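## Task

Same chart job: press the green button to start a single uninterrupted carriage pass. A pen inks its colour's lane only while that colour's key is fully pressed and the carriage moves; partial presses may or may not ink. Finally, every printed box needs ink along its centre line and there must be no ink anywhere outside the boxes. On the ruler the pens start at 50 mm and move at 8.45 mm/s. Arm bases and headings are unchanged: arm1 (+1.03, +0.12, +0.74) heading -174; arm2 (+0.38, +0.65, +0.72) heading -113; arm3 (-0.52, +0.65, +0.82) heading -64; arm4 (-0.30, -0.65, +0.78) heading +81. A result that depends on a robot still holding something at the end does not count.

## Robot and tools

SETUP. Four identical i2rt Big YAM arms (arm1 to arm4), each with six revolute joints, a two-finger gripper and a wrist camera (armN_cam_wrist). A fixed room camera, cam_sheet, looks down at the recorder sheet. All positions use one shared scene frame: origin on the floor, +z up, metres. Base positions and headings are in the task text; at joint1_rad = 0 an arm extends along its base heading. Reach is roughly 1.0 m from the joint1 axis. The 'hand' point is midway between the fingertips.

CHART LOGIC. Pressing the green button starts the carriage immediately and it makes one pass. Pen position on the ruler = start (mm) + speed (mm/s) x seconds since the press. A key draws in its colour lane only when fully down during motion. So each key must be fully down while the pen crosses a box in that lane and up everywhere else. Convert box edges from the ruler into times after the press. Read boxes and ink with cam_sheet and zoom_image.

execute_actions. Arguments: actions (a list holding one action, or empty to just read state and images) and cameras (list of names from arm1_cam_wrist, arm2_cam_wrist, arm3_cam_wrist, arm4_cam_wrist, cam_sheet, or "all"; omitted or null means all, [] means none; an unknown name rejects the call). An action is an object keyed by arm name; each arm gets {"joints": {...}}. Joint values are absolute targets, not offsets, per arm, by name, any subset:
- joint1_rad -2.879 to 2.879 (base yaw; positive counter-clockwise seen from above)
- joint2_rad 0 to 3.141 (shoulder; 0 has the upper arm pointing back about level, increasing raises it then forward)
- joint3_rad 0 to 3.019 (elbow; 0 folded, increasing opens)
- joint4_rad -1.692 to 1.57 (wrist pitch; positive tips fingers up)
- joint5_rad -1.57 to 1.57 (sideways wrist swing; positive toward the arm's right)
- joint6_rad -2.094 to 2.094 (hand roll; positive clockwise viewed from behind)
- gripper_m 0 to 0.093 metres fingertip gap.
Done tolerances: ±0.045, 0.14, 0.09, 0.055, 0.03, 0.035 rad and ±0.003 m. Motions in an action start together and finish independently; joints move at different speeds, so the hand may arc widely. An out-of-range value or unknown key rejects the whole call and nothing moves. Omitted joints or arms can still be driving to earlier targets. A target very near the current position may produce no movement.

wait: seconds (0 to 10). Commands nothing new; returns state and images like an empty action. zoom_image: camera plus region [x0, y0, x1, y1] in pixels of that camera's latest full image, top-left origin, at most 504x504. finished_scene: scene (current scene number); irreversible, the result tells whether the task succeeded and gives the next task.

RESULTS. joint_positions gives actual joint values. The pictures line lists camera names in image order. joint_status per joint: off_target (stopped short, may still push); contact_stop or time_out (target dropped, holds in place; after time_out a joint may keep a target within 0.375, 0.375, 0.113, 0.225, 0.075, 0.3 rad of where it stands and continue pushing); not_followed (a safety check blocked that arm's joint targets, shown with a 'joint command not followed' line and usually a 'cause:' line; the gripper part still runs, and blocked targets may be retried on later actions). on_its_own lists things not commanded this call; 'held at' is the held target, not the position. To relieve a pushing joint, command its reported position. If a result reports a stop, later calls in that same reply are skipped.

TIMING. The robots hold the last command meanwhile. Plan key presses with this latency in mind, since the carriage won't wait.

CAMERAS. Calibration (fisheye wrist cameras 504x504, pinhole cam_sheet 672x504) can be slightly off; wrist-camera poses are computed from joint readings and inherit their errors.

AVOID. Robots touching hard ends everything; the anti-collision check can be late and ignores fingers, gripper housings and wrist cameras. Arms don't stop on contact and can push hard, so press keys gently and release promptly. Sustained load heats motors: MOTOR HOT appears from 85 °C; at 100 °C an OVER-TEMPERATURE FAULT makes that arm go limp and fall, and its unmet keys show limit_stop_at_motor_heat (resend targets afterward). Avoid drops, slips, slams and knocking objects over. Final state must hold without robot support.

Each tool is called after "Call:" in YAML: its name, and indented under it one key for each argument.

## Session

Call:
execute_actions:
  actions: []

Scene clock: 0.00 s.
Motor temperatures (°C, as the motors report them): arm1=[24 26 24 22 23 22] | arm2=[25 26 26 23 23 25] | arm3=[24 25 24 23 22 23] | arm4=[24 22 24 25 25 26]
arm1.joint_positions: joint1_rad=+0.863 joint2_rad=+0.265 joint3_rad=+1.444 joint4_rad=-1.449 joint5_rad=-0.265 joint6_rad=-0.510 gripper_m=+0.094
arm1.joint_status: not commanded
arm1.hand: x=+1.0379 y=+0.0524 z=+1.3202 quat_wxyz=(-0.237, -0.530, -0.589, +0.562) (m; scene frame)
arm2.joint_positions: joint1_rad=-0.773 joint2_rad=+0.349 joint3_rad=+1.332 joint4_rad=-1.518 joint5_rad=+0.281 joint6_rad=-0.197 gripper_m=+0.095
arm2.joint_status: not commanded
arm2.hand: x=+0.2661 y=+0.6544 z=+1.2443 quat_wxyz=(+0.075, -0.842, -0.182, +0.502) (m; scene frame)
arm3.joint_positions: joint1_rad=-0.293 joint2_rad=+0.292 joint3_rad=+1.591 joint4_rad=-1.596 joint5_rad=-0.155 joint6_rad=-0.362 gripper_m=+0.095
arm3.joint_status: not commanded
arm3.hand: x=-0.4892 y=+0.6437 z=+1.4220 quat_wxyz=(-0.421, -0.361, -0.715, +0.425) (m; scene frame)
arm4.joint_positions: joint1_rad=-0.546 joint2_rad=+0.257 joint3_rad=+1.695 joint4_rad=-1.572 joint5_rad=+0.226 joint6_rad=-0.774 gripper_m=+0.094
arm4.joint_status: not commanded
arm4.hand: x=-0.2935 y=-0.7033 z=+1.4206 quat_wxyz=(-0.657, +0.499, -0.562, +0.052) (m; scene frame)
pictures: arm1_cam_wrist, arm2_cam_wrist, arm3_cam_wrist, arm4_cam_wrist, cam_sheet
camera_calibration (this result's frames):
arm1_cam_wrist: T_world_to_cam=[[-0.896422, 0.171084, 0.408848, 0.388163], [-0.0959248, 0.82573, -0.555849, 0.79054], [-0.432695, -0.537495, -0.723792, 1.56017], [0, 0, 0, 1]] pos_world=[1.09887, 0.1194, 1.40996]
arm2_cam_wrist: T_world_to_cam=[[-0.253082, 0.910869, 0.325986, -0.932681], [0.851147, 0.369815, -0.372541, 0.00328547], [-0.45989, 0.183179, -0.868876, 1.20522], [0, 0, 0, 1]] pos_world=[0.31543, 0.627564, 1.35246]
arm3_cam_wrist: T_world_to_cam=[[-0.877269, -0.382387, 0.290135, -0.593432], [-0.47973, 0.67828, -0.556593, 0.12647], [0.0160408, -0.627468, -0.778477, 1.6392], [0, 0, 0, 1]] pos_world=[-0.486222, 0.715844, 1.51865]
arm4_cam_wrist: T_world_to_cam=[[0.50626, -0.502003, 0.701209, -1.20063], [-0.182536, -0.857063, -0.481793, 0.0342263], [0.842841, 0.115917, -0.52553, 1.19669], [0, 0, 0, 1]] pos_world=[-0.394542, -0.712103, 1.48728]
Images, in order (width x height): arm1_cam_wrist 504x504, arm2_cam_wrist 504x504, arm3_cam_wrist 504x504, arm4_cam_wrist 504x504, cam_sheet 672x504.

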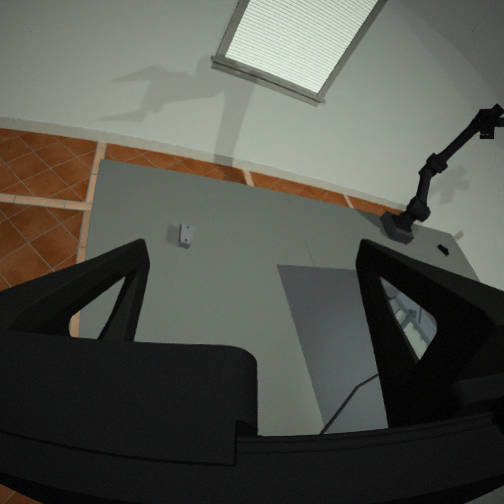

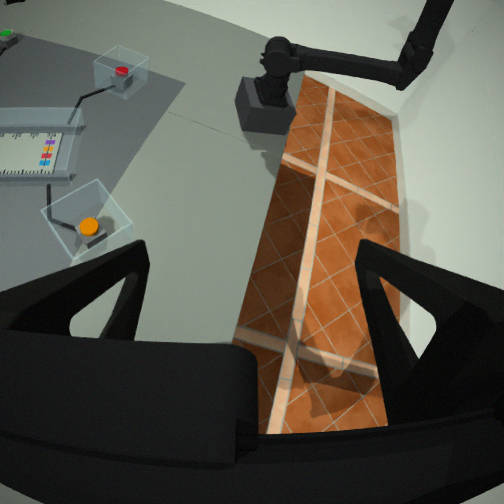

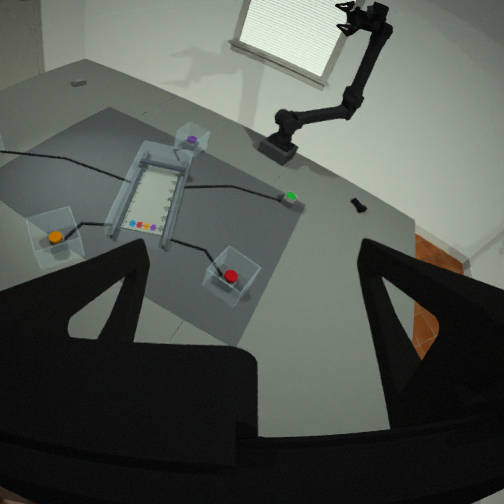

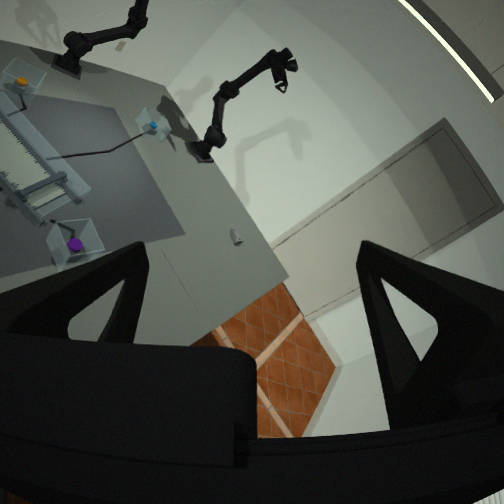

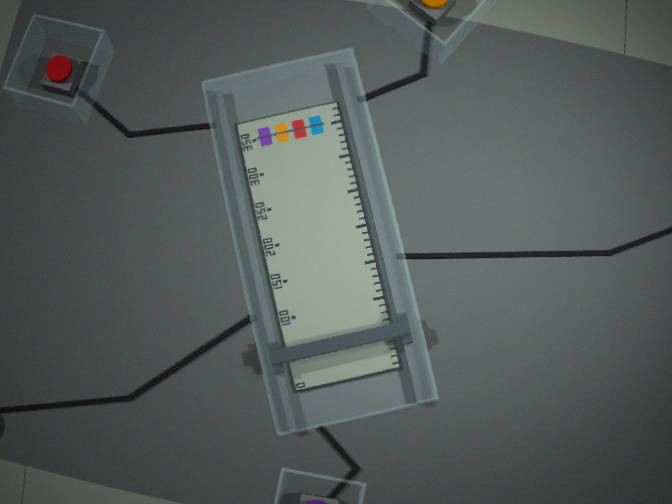

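Call:
zoom_image:
  camera: "cam_sheet"
  region: [225, 80, 365, 220]

Region (225, 80, 365, 220) of cam_sheet's 672x504 image, scaled by 3.600, with more detail than that image has.

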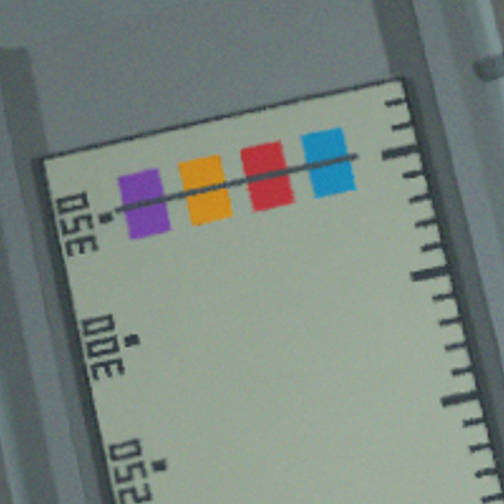

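Call:
execute_actions:
  actions:
    - {"arm1":{"joints":{"joint1_rad":0,"joint2_rad":1.25,"joint3_rad":1.2,"joint4_rad":-1.52,"joint5_rad":0,"joint6_rad":0,"gripper_m":0}},"arm2":{"joints":{"joint1_rad":-0.44,"joint2_rad":1.39,"joint3_rad":1.215,"joint4_rad":-1.41,"joint5_rad":0,"joint6_rad":0,"gripper_m":0}},"arm3":{"joints":{"joint1_rad":-0.29,"joint2_rad":1.6,"joint3_rad":1.19,"joint4_rad":-1.14,"joint5_rad":0,"joint6_rad":0,"gripper_m":0}},"arm4":{"joints":{"joint1_rad":0.6,"joint2_rad":1.39,"joint3_rad":1.135,"joint4_rad":-1.28,"joint5_rad":0,"joint6_rad":0,"gripper_m":0}}}
  cameras: ["arm1_cam_wrist","arm2_cam_wrist","arm3_cam_wrist","arm4_cam_wrist"]

Scene clock: 20.90 s.
Motor temperatures (°C, as the motors report them): arm1=[24 26 25 22 23 22] | arm2=[25 26 28 23 23 25] | arm3=[24 26 24 23 22 23] | arm4=[24 23 25 26 25 26]
arm1.joint_positions: joint1_rad=-0.002 joint2_rad=+1.248 joint3_rad=+1.195 joint4_rad=-1.508 joint5_rad=-0.001 joint6_rad=-0.008 gripper_m=+0.000
arm1.joint_status: all done
arm1.hand: x=+0.6818 y=+0.0854 z=+0.9813 quat_wxyz=(-0.001, -0.999, -0.054, +0.006) (m; scene frame)
arm2.joint_positions: joint1_rad=-0.444 joint2_rad=+1.381 joint3_rad=+1.218 joint4_rad=-1.421 joint5_rad=+0.003 joint6_rad=-0.008 gripper_m=+0.001
arm2.joint_status: all done
arm2.hand: x=+0.0861 y=+0.3943 z=+0.9336 quat_wxyz=(+0.005, -0.935, -0.355, -0.002) (m; scene frame)
arm3.joint_positions: joint1_rad=-0.293 joint2_rad=+1.600 joint3_rad=+1.188 joint4_rad=-1.150 joint5_rad=-0.003 joint6_rad=-0.012 gripper_m=+0.001
arm3.joint_status: all done
arm3.hand: x=-0.4501 y=+0.2031 z=+0.9319 quat_wxyz=(-0.005, -0.646, -0.763, +0.006) (m; scene frame)
arm4.joint_positions: joint1_rad=+0.604 joint2_rad=+1.388 joint3_rad=+1.104 joint4_rad=-1.276 joint5_rad=+0.000 joint6_rad=-0.008 gripper_m=+0.001
arm4.joint_status: all done
arm4.hand: x=-0.4705 y=-0.3001 z=+0.9440 quat_wxyz=(-0.002, +0.850, -0.526, -0.005) (m; scene frame)
pictures: arm1_cam_wrist, arm2_cam_wrist, arm3_cam_wrist, arm4_cam_wrist
camera_calibration (this result's frames):
arm1_cam_wrist: T_world_to_cam=[[-0.112502, 0.993395, -0.0225889, 0.020587], [0.813407, 0.105128, 0.572116, -1.12453], [0.570712, 0.0459905, -0.819861, 0.538865], [0, 0, 0, 1]] pos_world=[0.609484, 0.0729866, 1.08562]
arm2_cam_wrist: T_world_to_cam=[[-0.684238, 0.729241, -0.00503203, -0.222261], [0.586878, 0.55473, 0.589787, -0.811669], [0.432888, 0.400601, -0.807543, 0.680269], [0, 0, 0, 1]] pos_world=[0.0297907, 0.339822, 1.02694]
arm3_cam_wrist: T_world_to_cam=[[-0.988152, -0.153415, -0.0042975, -0.407376], [-0.126329, 0.797152, 0.590415, -0.762707], [-0.0871529, 0.583963, -0.807088, 0.714763], [0, 0, 0, 1]] pos_world=[-0.436608, 0.1281, 1.02544]
arm4_cam_wrist: T_world_to_cam=[[0.902108, 0.431398, -0.00983645, 0.563168], [0.354955, -0.728906, 0.585408, -0.598253], [0.245374, -0.531593, -0.810679, 0.842363], [0, 0, 0, 1]] pos_world=[-0.502379, -0.231226, 1.03865]
Images, in order (width x height): arm1_cam_wrist 504x504, arm2_cam_wrist 504x504, arm3_cam_wrist 504x504, arm4_cam_wrist 504x504.

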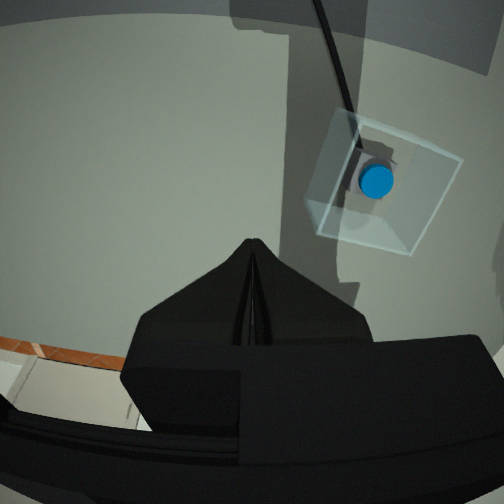

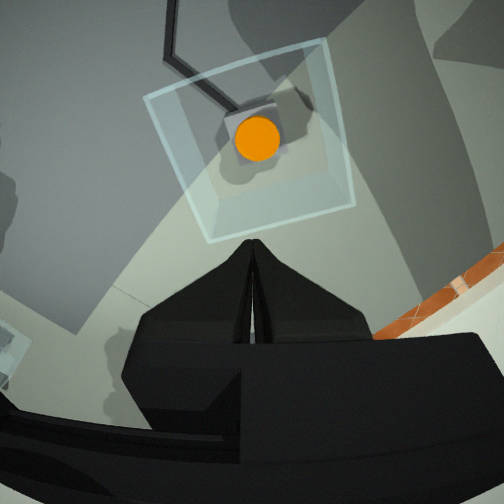

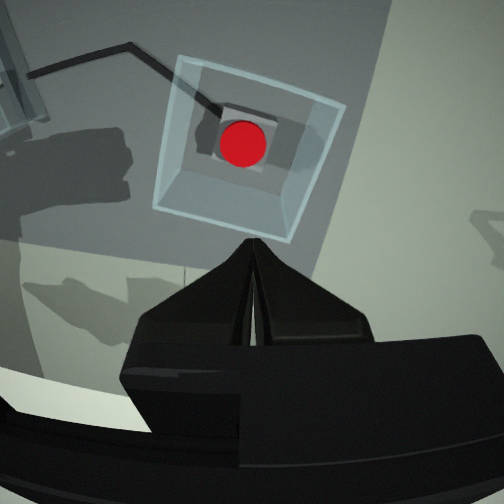

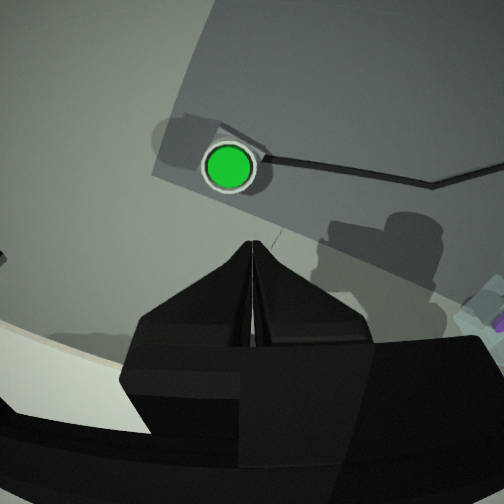

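Call:
execute_actions:
  actions:
    - {"arm1":{"joints":{"joint1_rad":-0.45,"joint2_rad":1.13,"joint3_rad":0.765,"joint4_rad":-0.865}},"arm2":{"joints":{"joint1_rad":-0.46,"joint2_rad":1.47,"joint3_rad":0.94,"joint4_rad":-0.93}},"arm3":{"joints":{"joint1_rad":-0.265,"joint2_rad":1.79,"joint3_rad":1.035,"joint4_rad":-0.706}},"arm4":{"joints":{"joint1_rad":-0.675,"joint2_rad":1.5,"joint3_rad":1.025,"joint4_rad":-0.808}}}
  cameras: ["arm1_cam_wrist","arm2_cam_wrist","arm3_cam_wrist","arm4_cam_wrist"]

Scene clock: 35.40 s.
Motor temperatures (°C, as the motors report them): arm1=[24 26 26 22 23 22] | arm2=[25 26 29 23 23 25] | arm3=[24 26 26 23 22 23] | arm4=[24 23 28 25 25 26]
arm1.joint_positions: joint1_rad=-0.449 joint2_rad=+1.125 joint3_rad=+0.758 joint4_rad=-0.882 joint5_rad=-0.001 joint6_rad=-0.007 gripper_m=+0.000
arm1.joint_status: all done
arm1.hand: x=+0.6971 y=+0.2408 z=+0.8672 quat_wxyz=(+0.028, -0.973, +0.167, +0.158) (m; scene frame)
arm2.joint_positions: joint1_rad=-0.452 joint2_rad=+1.468 joint3_rad=+0.940 joint4_rad=-0.947 joint5_rad=+0.003 joint6_rad=-0.008 gripper_m=+0.001
arm2.joint_status: all done
arm2.hand: x=+0.0731 y=+0.3879 z=+0.8032 quat_wxyz=(-0.014, -0.935, -0.350, +0.049) (m; scene frame)
arm3.joint_positions: joint1_rad=-0.270 joint2_rad=+1.805 joint3_rad=+1.024 joint4_rad=-0.718 joint5_rad=-0.003 joint6_rad=-0.012 gripper_m=+0.001
arm3.joint_status: all done
arm3.hand: x=-0.4386 y=+0.1926 z=+0.7926 quat_wxyz=(-0.028, -0.637, -0.770, +0.026) (m; scene frame)
arm4.joint_positions: joint1_rad=-0.680 joint2_rad=+1.517 joint3_rad=+1.008 joint4_rad=-0.814 joint5_rad=+0.001 joint6_rad=-0.006 gripper_m=+0.001
arm4.joint_status: all done
arm4.hand: x=+0.0420 y=-0.3378 z=+0.8691 quat_wxyz=(-0.115, +0.362, -0.924, -0.044) (m; scene frame)
pictures: arm1_cam_wrist, arm2_cam_wrist, arm3_cam_wrist, arm4_cam_wrist
camera_calibration (this result's frames):
arm1_cam_wrist: T_world_to_cam=[[0.32276, 0.946315, -0.0177049, -0.430981], [0.906487, -0.303687, 0.293352, -0.812727], [0.272226, -0.110731, -0.955841, 0.793146], [0, 0, 0, 1]] pos_world=[0.659915, 0.248855, 0.988906]
arm2_cam_wrist: T_world_to_cam=[[-0.678641, 0.734469, -0.00102621, -0.232807], [0.636403, 0.588725, 0.498392, -0.667007], [0.366658, 0.337576, -0.866951, 0.660191], [0, 0, 0, 1]] pos_world=[0.0244282, 0.340808, 0.904546]
arm3_cam_wrist: T_world_to_cam=[[-0.984355, -0.176164, -0.00338534, -0.392927], [-0.150226, 0.829069, 0.538588, -0.646152], [-0.092073, 0.53067, -0.842563, 0.645694], [0, 0, 0, 1]] pos_world=[-0.424397, 0.123834, 0.890717]
arm4_cam_wrist: T_world_to_cam=[[0.668783, -0.743388, -0.0101984, -0.270336], [-0.685083, -0.621542, 0.379931, -0.505239], [-0.288775, -0.247104, -0.924959, 0.853718], [0, 0, 0, 1]] pos_world=[0.0811974, -0.304034, 0.978852]
Images, in order (width x height): arm1_cam_wrist 504x504, arm2_cam_wrist 504x504, arm3_cam_wrist 504x504, arm4_cam_wrist 504x504.

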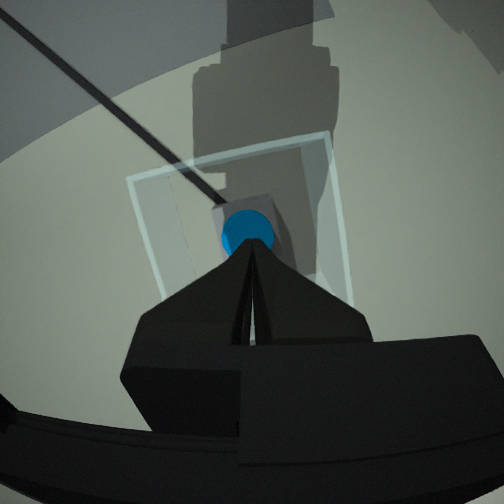

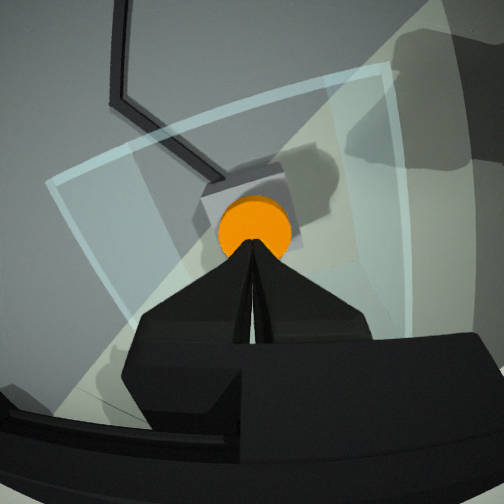

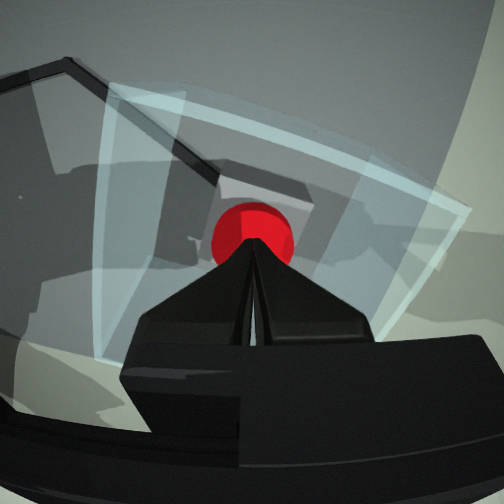

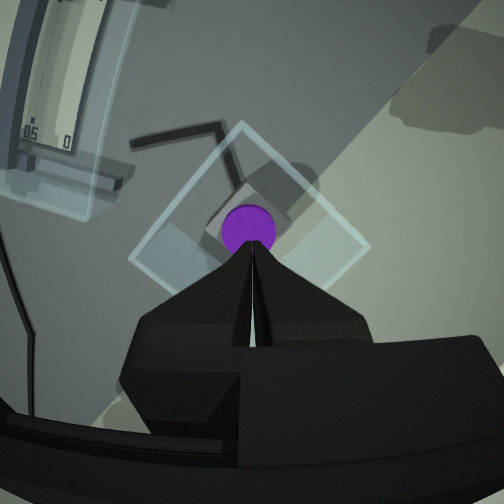

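Call:
execute_actions:
  actions:
    - {"arm1":{"joints":{"joint2_rad":1.33}},"arm3":{"joints":{"joint2_rad":1.76}},"arm4":{"joints":{"joint2_rad":1.65}}}
  cameras: ["arm1_cam_wrist","arm4_cam_wrist"]

Call:
execute_actions:
  actions:
    - {"arm1":{"joints":{"joint2_rad":1.52}},"arm2":{"joints":{"joint2_rad":1.64}},"arm3":{"joints":{"joint2_rad":1.94}},"arm4":{"joints":{"joint2_rad":1.83}}}
  cameras: ["arm1_cam_wrist","arm2_cam_wrist","arm3_cam_wrist","arm4_cam_wrist"]

Call:
execute_actions:
  actions:
    - {"arm1":{"joints":{"joint2_rad":1.33}},"arm2":{"joints":{"joint2_rad":1.47}},"arm3":{"joints":{"joint2_rad":1.78}},"arm4":{"joints":{"joint2_rad":1.5}}}
  cameras: []

Call:
execute_actions:
  actions:
    - {"arm4":{"joints":{"joint1_rad":0.66,"joint2_rad":1.40,"joint3_rad":0.83,"joint4_rad":-0.77}}}
  cameras: ["arm4_cam_wrist"]

Scene clock: 41.90 s.
Motor temperatures (°C, as the motors report them): arm1=[24 26 27 22 23 22] | arm2=[25 26 29 23 23 25] | arm3=[24 26 26 23 22 23] | arm4=[24 23 28 25 25 26]
arm1.joint_positions: joint1_rad=-0.449 joint2_rad=+1.335 joint3_rad=+0.758 joint4_rad=-0.878 joint5_rad=-0.001 joint6_rad=-0.007 gripper_m=+0.000
arm1.joint_status: all done
arm1.hand: x=+0.7030 y=+0.2387 z=+0.7982 quat_wxyz=(+0.010, -0.984, +0.169, +0.058) (m; scene frame)
arm2.joint_positions: joint1_rad=-0.452 joint2_rad=+1.468 joint3_rad=+0.940 joint4_rad=-0.947 joint5_rad=+0.003 joint6_rad=-0.008 gripper_m=+0.001
arm2.joint_status: not commanded
arm2.hand: x=+0.0731 y=+0.3879 z=+0.8032 quat_wxyz=(-0.014, -0.935, -0.350, +0.049) (m; scene frame)
arm3.joint_positions: joint1_rad=-0.270 joint2_rad=+1.772 joint3_rad=+1.024 joint4_rad=-0.718 joint5_rad=-0.003 joint6_rad=-0.012 gripper_m=+0.001
arm3.joint_status: all done
arm3.hand: x=-0.4377 y=+0.1877 z=+0.8071 quat_wxyz=(-0.041, -0.636, -0.770, +0.037) (m; scene frame)
arm4.joint_positions: joint1_rad=-0.680 joint2_rad=+1.665 joint3_rad=+1.008 joint4_rad=-0.814 joint5_rad=+0.001 joint6_rad=-0.006 gripper_m=+0.001
arm4.joint_status: all done
arm4.hand: x=+0.0337 y=-0.3453 z=+0.8045 quat_wxyz=(-0.046, +0.364, -0.930, -0.017) (m; scene frame)
pictures: arm1_cam_wrist, arm4_cam_wrist
camera_calibration (this result's frames):
arm1_cam_wrist: T_world_to_cam=[[0.326577, 0.944934, -0.0211369, -0.431716], [0.831054, -0.276424, 0.482637, -0.903005], [0.450217, -0.175184, -0.875565, 0.551534], [0, 0, 0, 1]] pos_world=[0.643125, 0.254952, 0.909603]
arm4_cam_wrist: T_world_to_cam=[[0.667761, -0.744324, -0.00879565, -0.2725], [-0.636286, -0.576889, 0.51219, -0.583686], [-0.386309, -0.336424, -0.858827, 0.708987], [0, 0, 0, 1]] pos_world=[0.0844614, -0.301031, 0.905459]
Images, in order (width x height): arm1_cam_wrist 504x504, arm4_cam_wrist 504x504.

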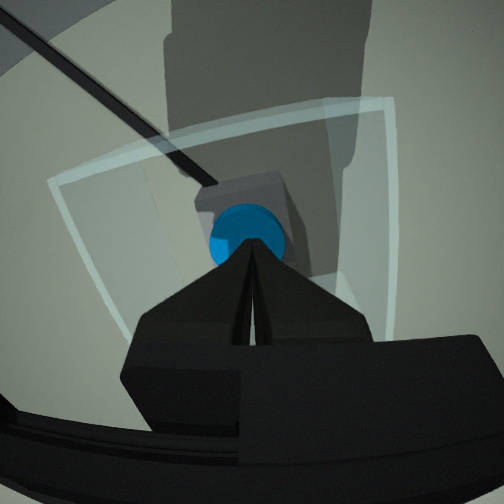

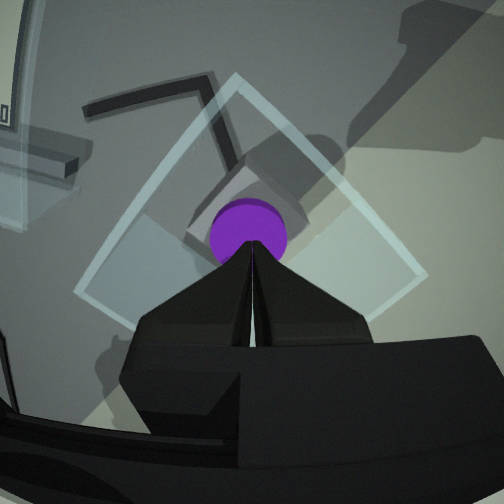

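Scene clock: 42.73 s.
Motor temperatures (°C, as the motors report them): arm1=[24 26 27 22 23 22] | arm2=[25 26 29 23 23 25] | arm3=[24 26 26 23 22 23] | arm4=[24 23 28 25 25 26]
arm1.joint_positions: joint1_rad=-0.449 joint2_rad=+1.453 joint3_rad=+0.784 joint4_rad=-0.877 joint5_rad=+0.000 joint6_rad=-0.007 gripper_m=+0.000
arm1.joint_status: all done
arm1.hand: x=+0.7006 y=+0.2397 z=+0.7679 quat_wxyz=(+0.002, -0.985, +0.169, +0.013) (m; scene frame)
arm2.joint_positions: joint1_rad=-0.452 joint2_rad=+1.580 joint3_rad=+0.954 joint4_rad=-0.940 joint5_rad=+0.003 joint6_rad=-0.008 gripper_m=+0.001
arm2.joint_status: all done
arm2.hand: x=+0.0728 y=+0.3878 z=+0.7651 quat_wxyz=(+0.001, -0.936, -0.351, +0.006) (m; scene frame)
arm3.joint_positions: joint1_rad=-0.270 joint2_rad=+1.862 joint3_rad=+1.045 joint4_rad=-0.711 joint5_rad=-0.003 joint6_rad=-0.012 gripper_m=+0.001
arm3.joint_status: all done
arm3.hand: x=-0.4381 y=+0.1893 z=+0.7732 quat_wxyz=(-0.018, -0.637, -0.770, +0.017) (m; scene frame)
arm4.joint_positions: joint1_rad=-0.680 joint2_rad=+1.757 joint3_rad=+1.038 joint4_rad=-0.816 joint5_rad=+0.001 joint6_rad=-0.006 gripper_m=+0.001
arm4.joint_status: all done
arm4.hand: x=+0.0362 y=-0.3431 z=+0.7743 quat_wxyz=(-0.017, +0.365, -0.931, -0.006) (m; scene frame)
pictures: arm1_cam_wrist, arm2_cam_wrist, arm3_cam_wrist, arm4_cam_wrist
camera_calibration (this result's frames):
arm1_cam_wrist: T_world_to_cam=[[0.328839, 0.944139, -0.0216176, -0.433554], [0.786264, -0.261029, 0.560047, -0.917966], [0.523119, -0.201162, -0.828179, 0.445062], [0, 0, 0, 1]] pos_world=[0.631513, 0.259249, 0.873322]
arm2_cam_wrist: T_world_to_cam=[[-0.678211, 0.734851, -0.004779, -0.230238], [0.599427, 0.556963, 0.574874, -0.69129], [0.425108, 0.387021, -0.818228, 0.566572], [0, 0, 0, 1]] pos_world=[0.0173725, 0.334938, 0.859889]
arm3_cam_wrist: T_world_to_cam=[[-0.9844, -0.175909, -0.00340027, -0.39316], [-0.147328, 0.813586, 0.56247, -0.647189], [-0.0961773, 0.554197, -0.826811, 0.612724], [0, 0, 0, 1]] pos_world=[-0.423446, 0.117814, 0.869294]
arm4_cam_wrist: T_world_to_cam=[[0.667369, -0.744687, -0.0077628, -0.273703], [-0.611577, -0.553968, 0.564883, -0.599186], [-0.424961, -0.372238, -0.825134, 0.647771], [0, 0, 0, 1]] pos_world=[0.0914905, -0.294628, 0.870844]
Images, in order (width x height): arm1_cam_wrist 504x504, arm2_cam_wrist 504x504, arm3_cam_wrist 504x504, arm4_cam_wrist 504x504.

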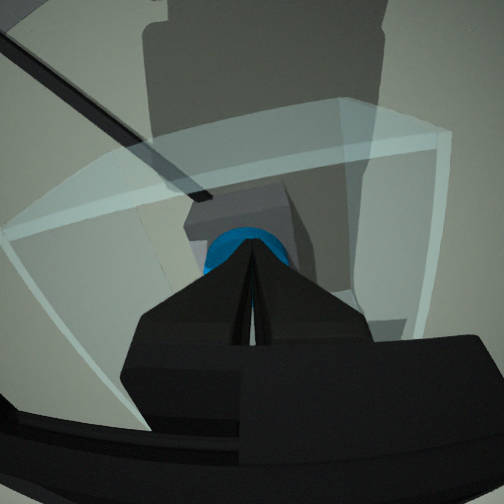

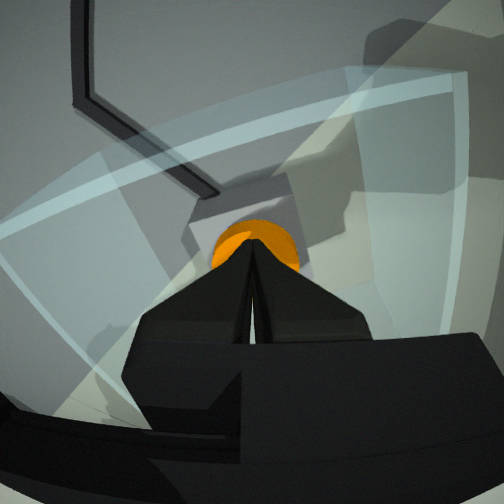

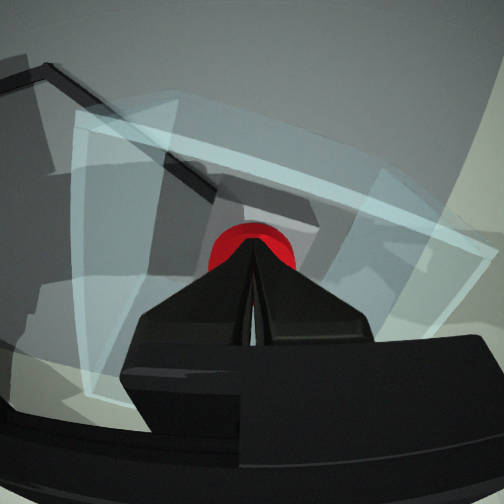

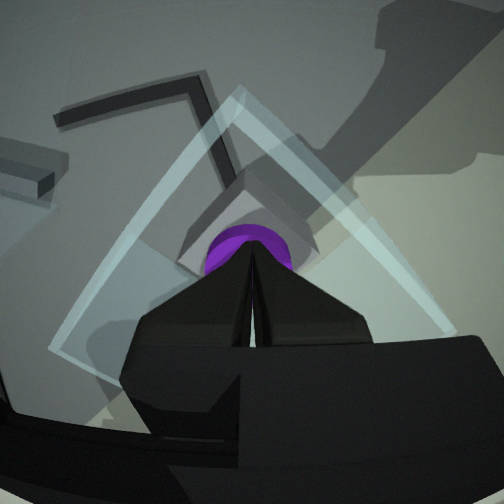

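Scene clock: 44.03 s.
Motor temperatures (°C, as the motors report them): arm1=[24 26 27 22 23 22] | arm2=[25 26 29 23 23 25] | arm3=[24 26 26 23 22 23] | arm4=[24 23 28 25 25 26]
arm1.joint_positions: joint1_rad=-0.449 joint2_rad=+1.326 joint3_rad=+0.765 joint4_rad=-0.874 joint5_rad=+0.000 joint6_rad=-0.007 gripper_m=+0.000
arm1.joint_status: all done
arm1.hand: x=+0.6986 y=+0.2404 z=+0.8036 quat_wxyz=(+0.012, -0.983, +0.169, +0.067) (m; scene frame)
arm2.joint_positions: joint1_rad=-0.452 joint2_rad=+1.470 joint3_rad=+0.948 joint4_rad=-0.939 joint5_rad=+0.003 joint6_rad=-0.008 gripper_m=+0.001
arm2.joint_status: all done
arm2.hand: x=+0.0690 y=+0.3843 z=+0.8056 quat_wxyz=(-0.017, -0.935, -0.350, +0.056) (m; scene frame)
arm3.joint_positions: joint1_rad=-0.270 joint2_rad=+1.785 joint3_rad=+1.039 joint4_rad=-0.710 joint5_rad=-0.003 joint6_rad=-0.012 gripper_m=+0.001
arm3.joint_status: all done
arm3.hand: x=-0.4362 y=+0.1798 z=+0.8064 quat_wxyz=(-0.045, -0.636, -0.769, +0.040) (m; scene frame)
arm4.joint_positions: joint1_rad=-0.680 joint2_rad=+1.493 joint3_rad=+1.010 joint4_rad=-0.813 joint5_rad=+0.001 joint6_rad=-0.006 gripper_m=+0.001
arm4.joint_status: all done
arm4.hand: x=+0.0435 y=-0.3364 z=+0.8802 quat_wxyz=(-0.127, +0.361, -0.922, -0.048) (m; scene frame)
pictures: none
No camera images: the call's "cameras" was empty. Leave "cameras" out to get every camera's image.

Scene clock: 45.70 s.
Motor temperatures (°C, as the motors report them): arm1=[24 26 27 22 23 22] | arm2=[25 26 29 23 23 25] | arm3=[24 26 26 23 22 23] | arm4=[24 23 28 25 25 26]
arm1.joint_positions: joint1_rad=-0.449 joint2_rad=+1.326 joint3_rad=+0.765 joint4_rad=-0.874 joint5_rad=+0.000 joint6_rad=-0.007 gripper_m=+0.000
arm1.joint_status: not commanded
arm1.hand: x=+0.6986 y=+0.2404 z=+0.8036 quat_wxyz=(+0.012, -0.983, +0.169, +0.067) (m; scene frame)
arm2.joint_positions: joint1_rad=-0.452 joint2_rad=+1.470 joint3_rad=+0.948 joint4_rad=-0.939 joint5_rad=+0.003 joint6_rad=-0.008 gripper_m=+0.001
arm2.joint_status: not commanded
arm2.hand: x=+0.0690 y=+0.3843 z=+0.8056 quat_wxyz=(-0.017, -0.935, -0.350, +0.056) (m; scene frame)
arm3.joint_positions: joint1_rad=-0.270 joint2_rad=+1.785 joint3_rad=+1.039 joint4_rad=-0.710 joint5_rad=-0.003 joint6_rad=-0.012 gripper_m=+0.001
arm3.joint_status: not commanded
arm3.hand: x=-0.4362 y=+0.1798 z=+0.8064 quat_wxyz=(-0.045, -0.636, -0.769, +0.040) (m; scene frame)
arm4.joint_positions: joint1_rad=+0.663 joint2_rad=+1.402 joint3_rad=+0.822 joint4_rad=-0.775 joint5_rad=-0.001 joint6_rad=-0.006 gripper_m=+0.001
arm4.joint_status: all done
arm4.hand: x=-0.4952 y=-0.3036 z=+0.8476 quat_wxyz=(-0.054, +0.860, -0.499, -0.094) (m; scene frame)
pictures: arm4_cam_wrist
camera_calibration (this result's frames):
arm4_cam_wrist: T_world_to_cam=[[0.874867, 0.484198, -0.0126388, 0.590926], [0.446707, -0.79649, 0.4075, -0.359909], [0.187244, -0.362155, -0.913118, 0.877942], [0, 0, 0, 1]] pos_world=[-0.520598, -0.254838, 0.955796]
Images, in order (width x height): arm4_cam_wrist 504x504.

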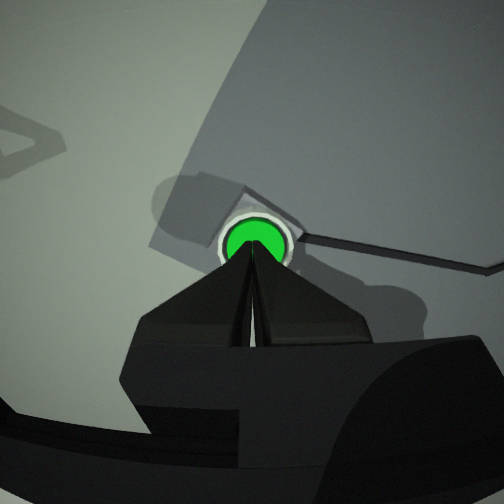

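Call:
execute_actions:
  actions:
    - {"arm1":{"joints":{"joint4_rad":-0.93}},"arm2":{"joints":{"joint4_rad":-0.98}},"arm3":{"joints":{"joint4_rad":-0.78}},"arm4":{"joints":{"joint2_rad":1.515,"joint4_rad":-0.81}}}
  cameras: ["arm1_cam_wrist","arm2_cam_wrist","arm3_cam_wrist","arm4_cam_wrist"]

Scene clock: 51.30 s.
Motor temperatures (°C, as the motors report them): arm1=[24 26 27 22 23 22] | arm2=[25 26 29 23 23 25] | arm3=[24 26 26 23 22 23] | arm4=[24 23 28 25 25 26]
arm1.joint_positions: joint1_rad=-0.449 joint2_rad=+1.326 joint3_rad=+0.765 joint4_rad=-0.918 joint5_rad=+0.000 joint6_rad=-0.007 gripper_m=+0.000
arm1.joint_status: all done
arm1.hand: x=+0.7085 y=+0.2368 z=+0.8024 quat_wxyz=(+0.008, -0.984, +0.169, +0.046) (m; scene frame)
arm2.joint_positions: joint1_rad=-0.452 joint2_rad=+1.470 joint3_rad=+0.948 joint4_rad=-0.965 joint5_rad=+0.003 joint6_rad=-0.008 gripper_m=+0.001
arm2.joint_status: all done
arm2.hand: x=+0.0739 y=+0.3885 z=+0.8049 quat_wxyz=(-0.012, -0.936, -0.350, +0.043) (m; scene frame)
arm3.joint_positions: joint1_rad=-0.270 joint2_rad=+1.785 joint3_rad=+1.039 joint4_rad=-0.770 joint5_rad=-0.003 joint6_rad=-0.012 gripper_m=+0.001
arm3.joint_status: all done
arm3.hand: x=-0.4389 y=+0.1944 z=+0.8051 quat_wxyz=(-0.022, -0.637, -0.770, +0.021) (m; scene frame)
arm4.joint_positions: joint1_rad=+0.663 joint2_rad=+1.525 joint3_rad=+0.821 joint4_rad=-0.804 joint5_rad=-0.001 joint6_rad=-0.006 gripper_m=+0.001
arm4.joint_status: all done
arm4.hand: x=-0.4861 y=-0.3198 z=+0.8010 quat_wxyz=(-0.015, +0.865, -0.501, -0.028) (m; scene frame)
pictures: arm1_cam_wrist, arm2_cam_wrist, arm3_cam_wrist, arm4_cam_wrist
camera_calibration (this result's frames):
arm1_cam_wrist: T_world_to_cam=[[0.327487, 0.944628, -0.0207516, -0.432554], [0.819843, -0.273171, 0.503224, -0.919466], [0.469691, -0.181812, -0.863907, 0.530859], [0, 0, 0, 1]] pos_world=[0.646135, 0.253947, 0.912334]
arm2_cam_wrist: T_world_to_cam=[[-0.678623, 0.734485, -0.00184783, -0.232042], [0.631761, 0.584991, 0.50859, -0.675136], [0.374632, 0.343973, -0.861007, 0.653304], [0, 0, 0, 1]] pos_world=[0.0243074, 0.340661, 0.905438]
arm3_cam_wrist: T_world_to_cam=[[-0.984382, -0.176015, -0.003395, -0.392845], [-0.14854, 0.820067, 0.552653, -0.663277], [-0.0944909, 0.544526, -0.833404, 0.644109], [0, 0, 0, 1]] pos_world=[-0.424371, 0.124051, 0.902032]
arm4_cam_wrist: T_world_to_cam=[[0.875695, 0.482735, -0.0111763, 0.588986], [0.410839, -0.732714, 0.542533, -0.463072], [0.253711, -0.479685, -0.83996, 0.763957], [0, 0, 0, 1]] pos_world=[-0.519348, -0.257165, 0.899508]
Images, in order (width x height): arm1_cam_wrist 504x504, arm2_cam_wrist 504x504, arm3_cam_wrist 504x504, arm4_cam_wrist 504x504.

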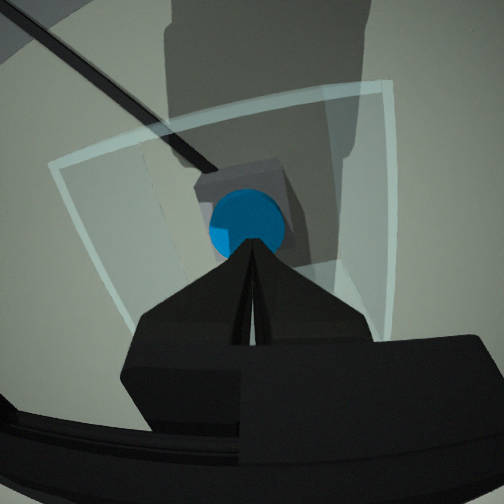

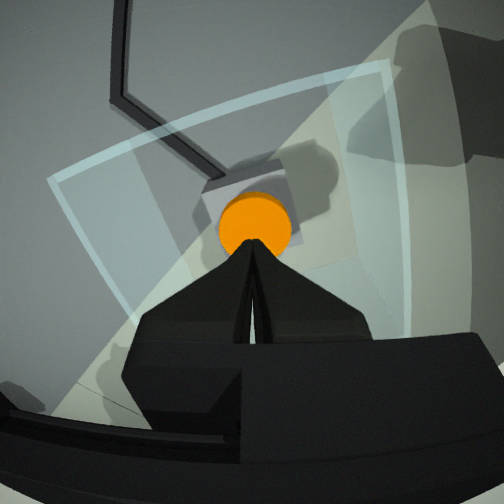

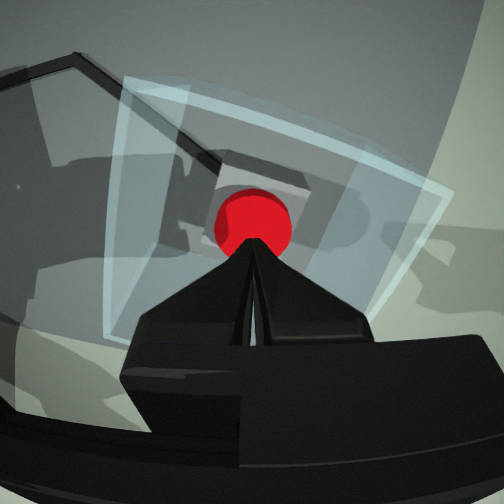

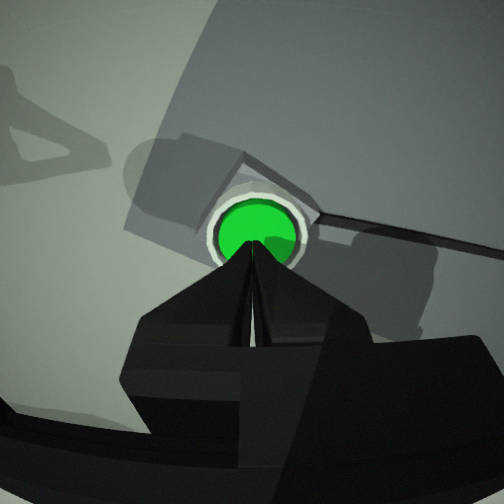

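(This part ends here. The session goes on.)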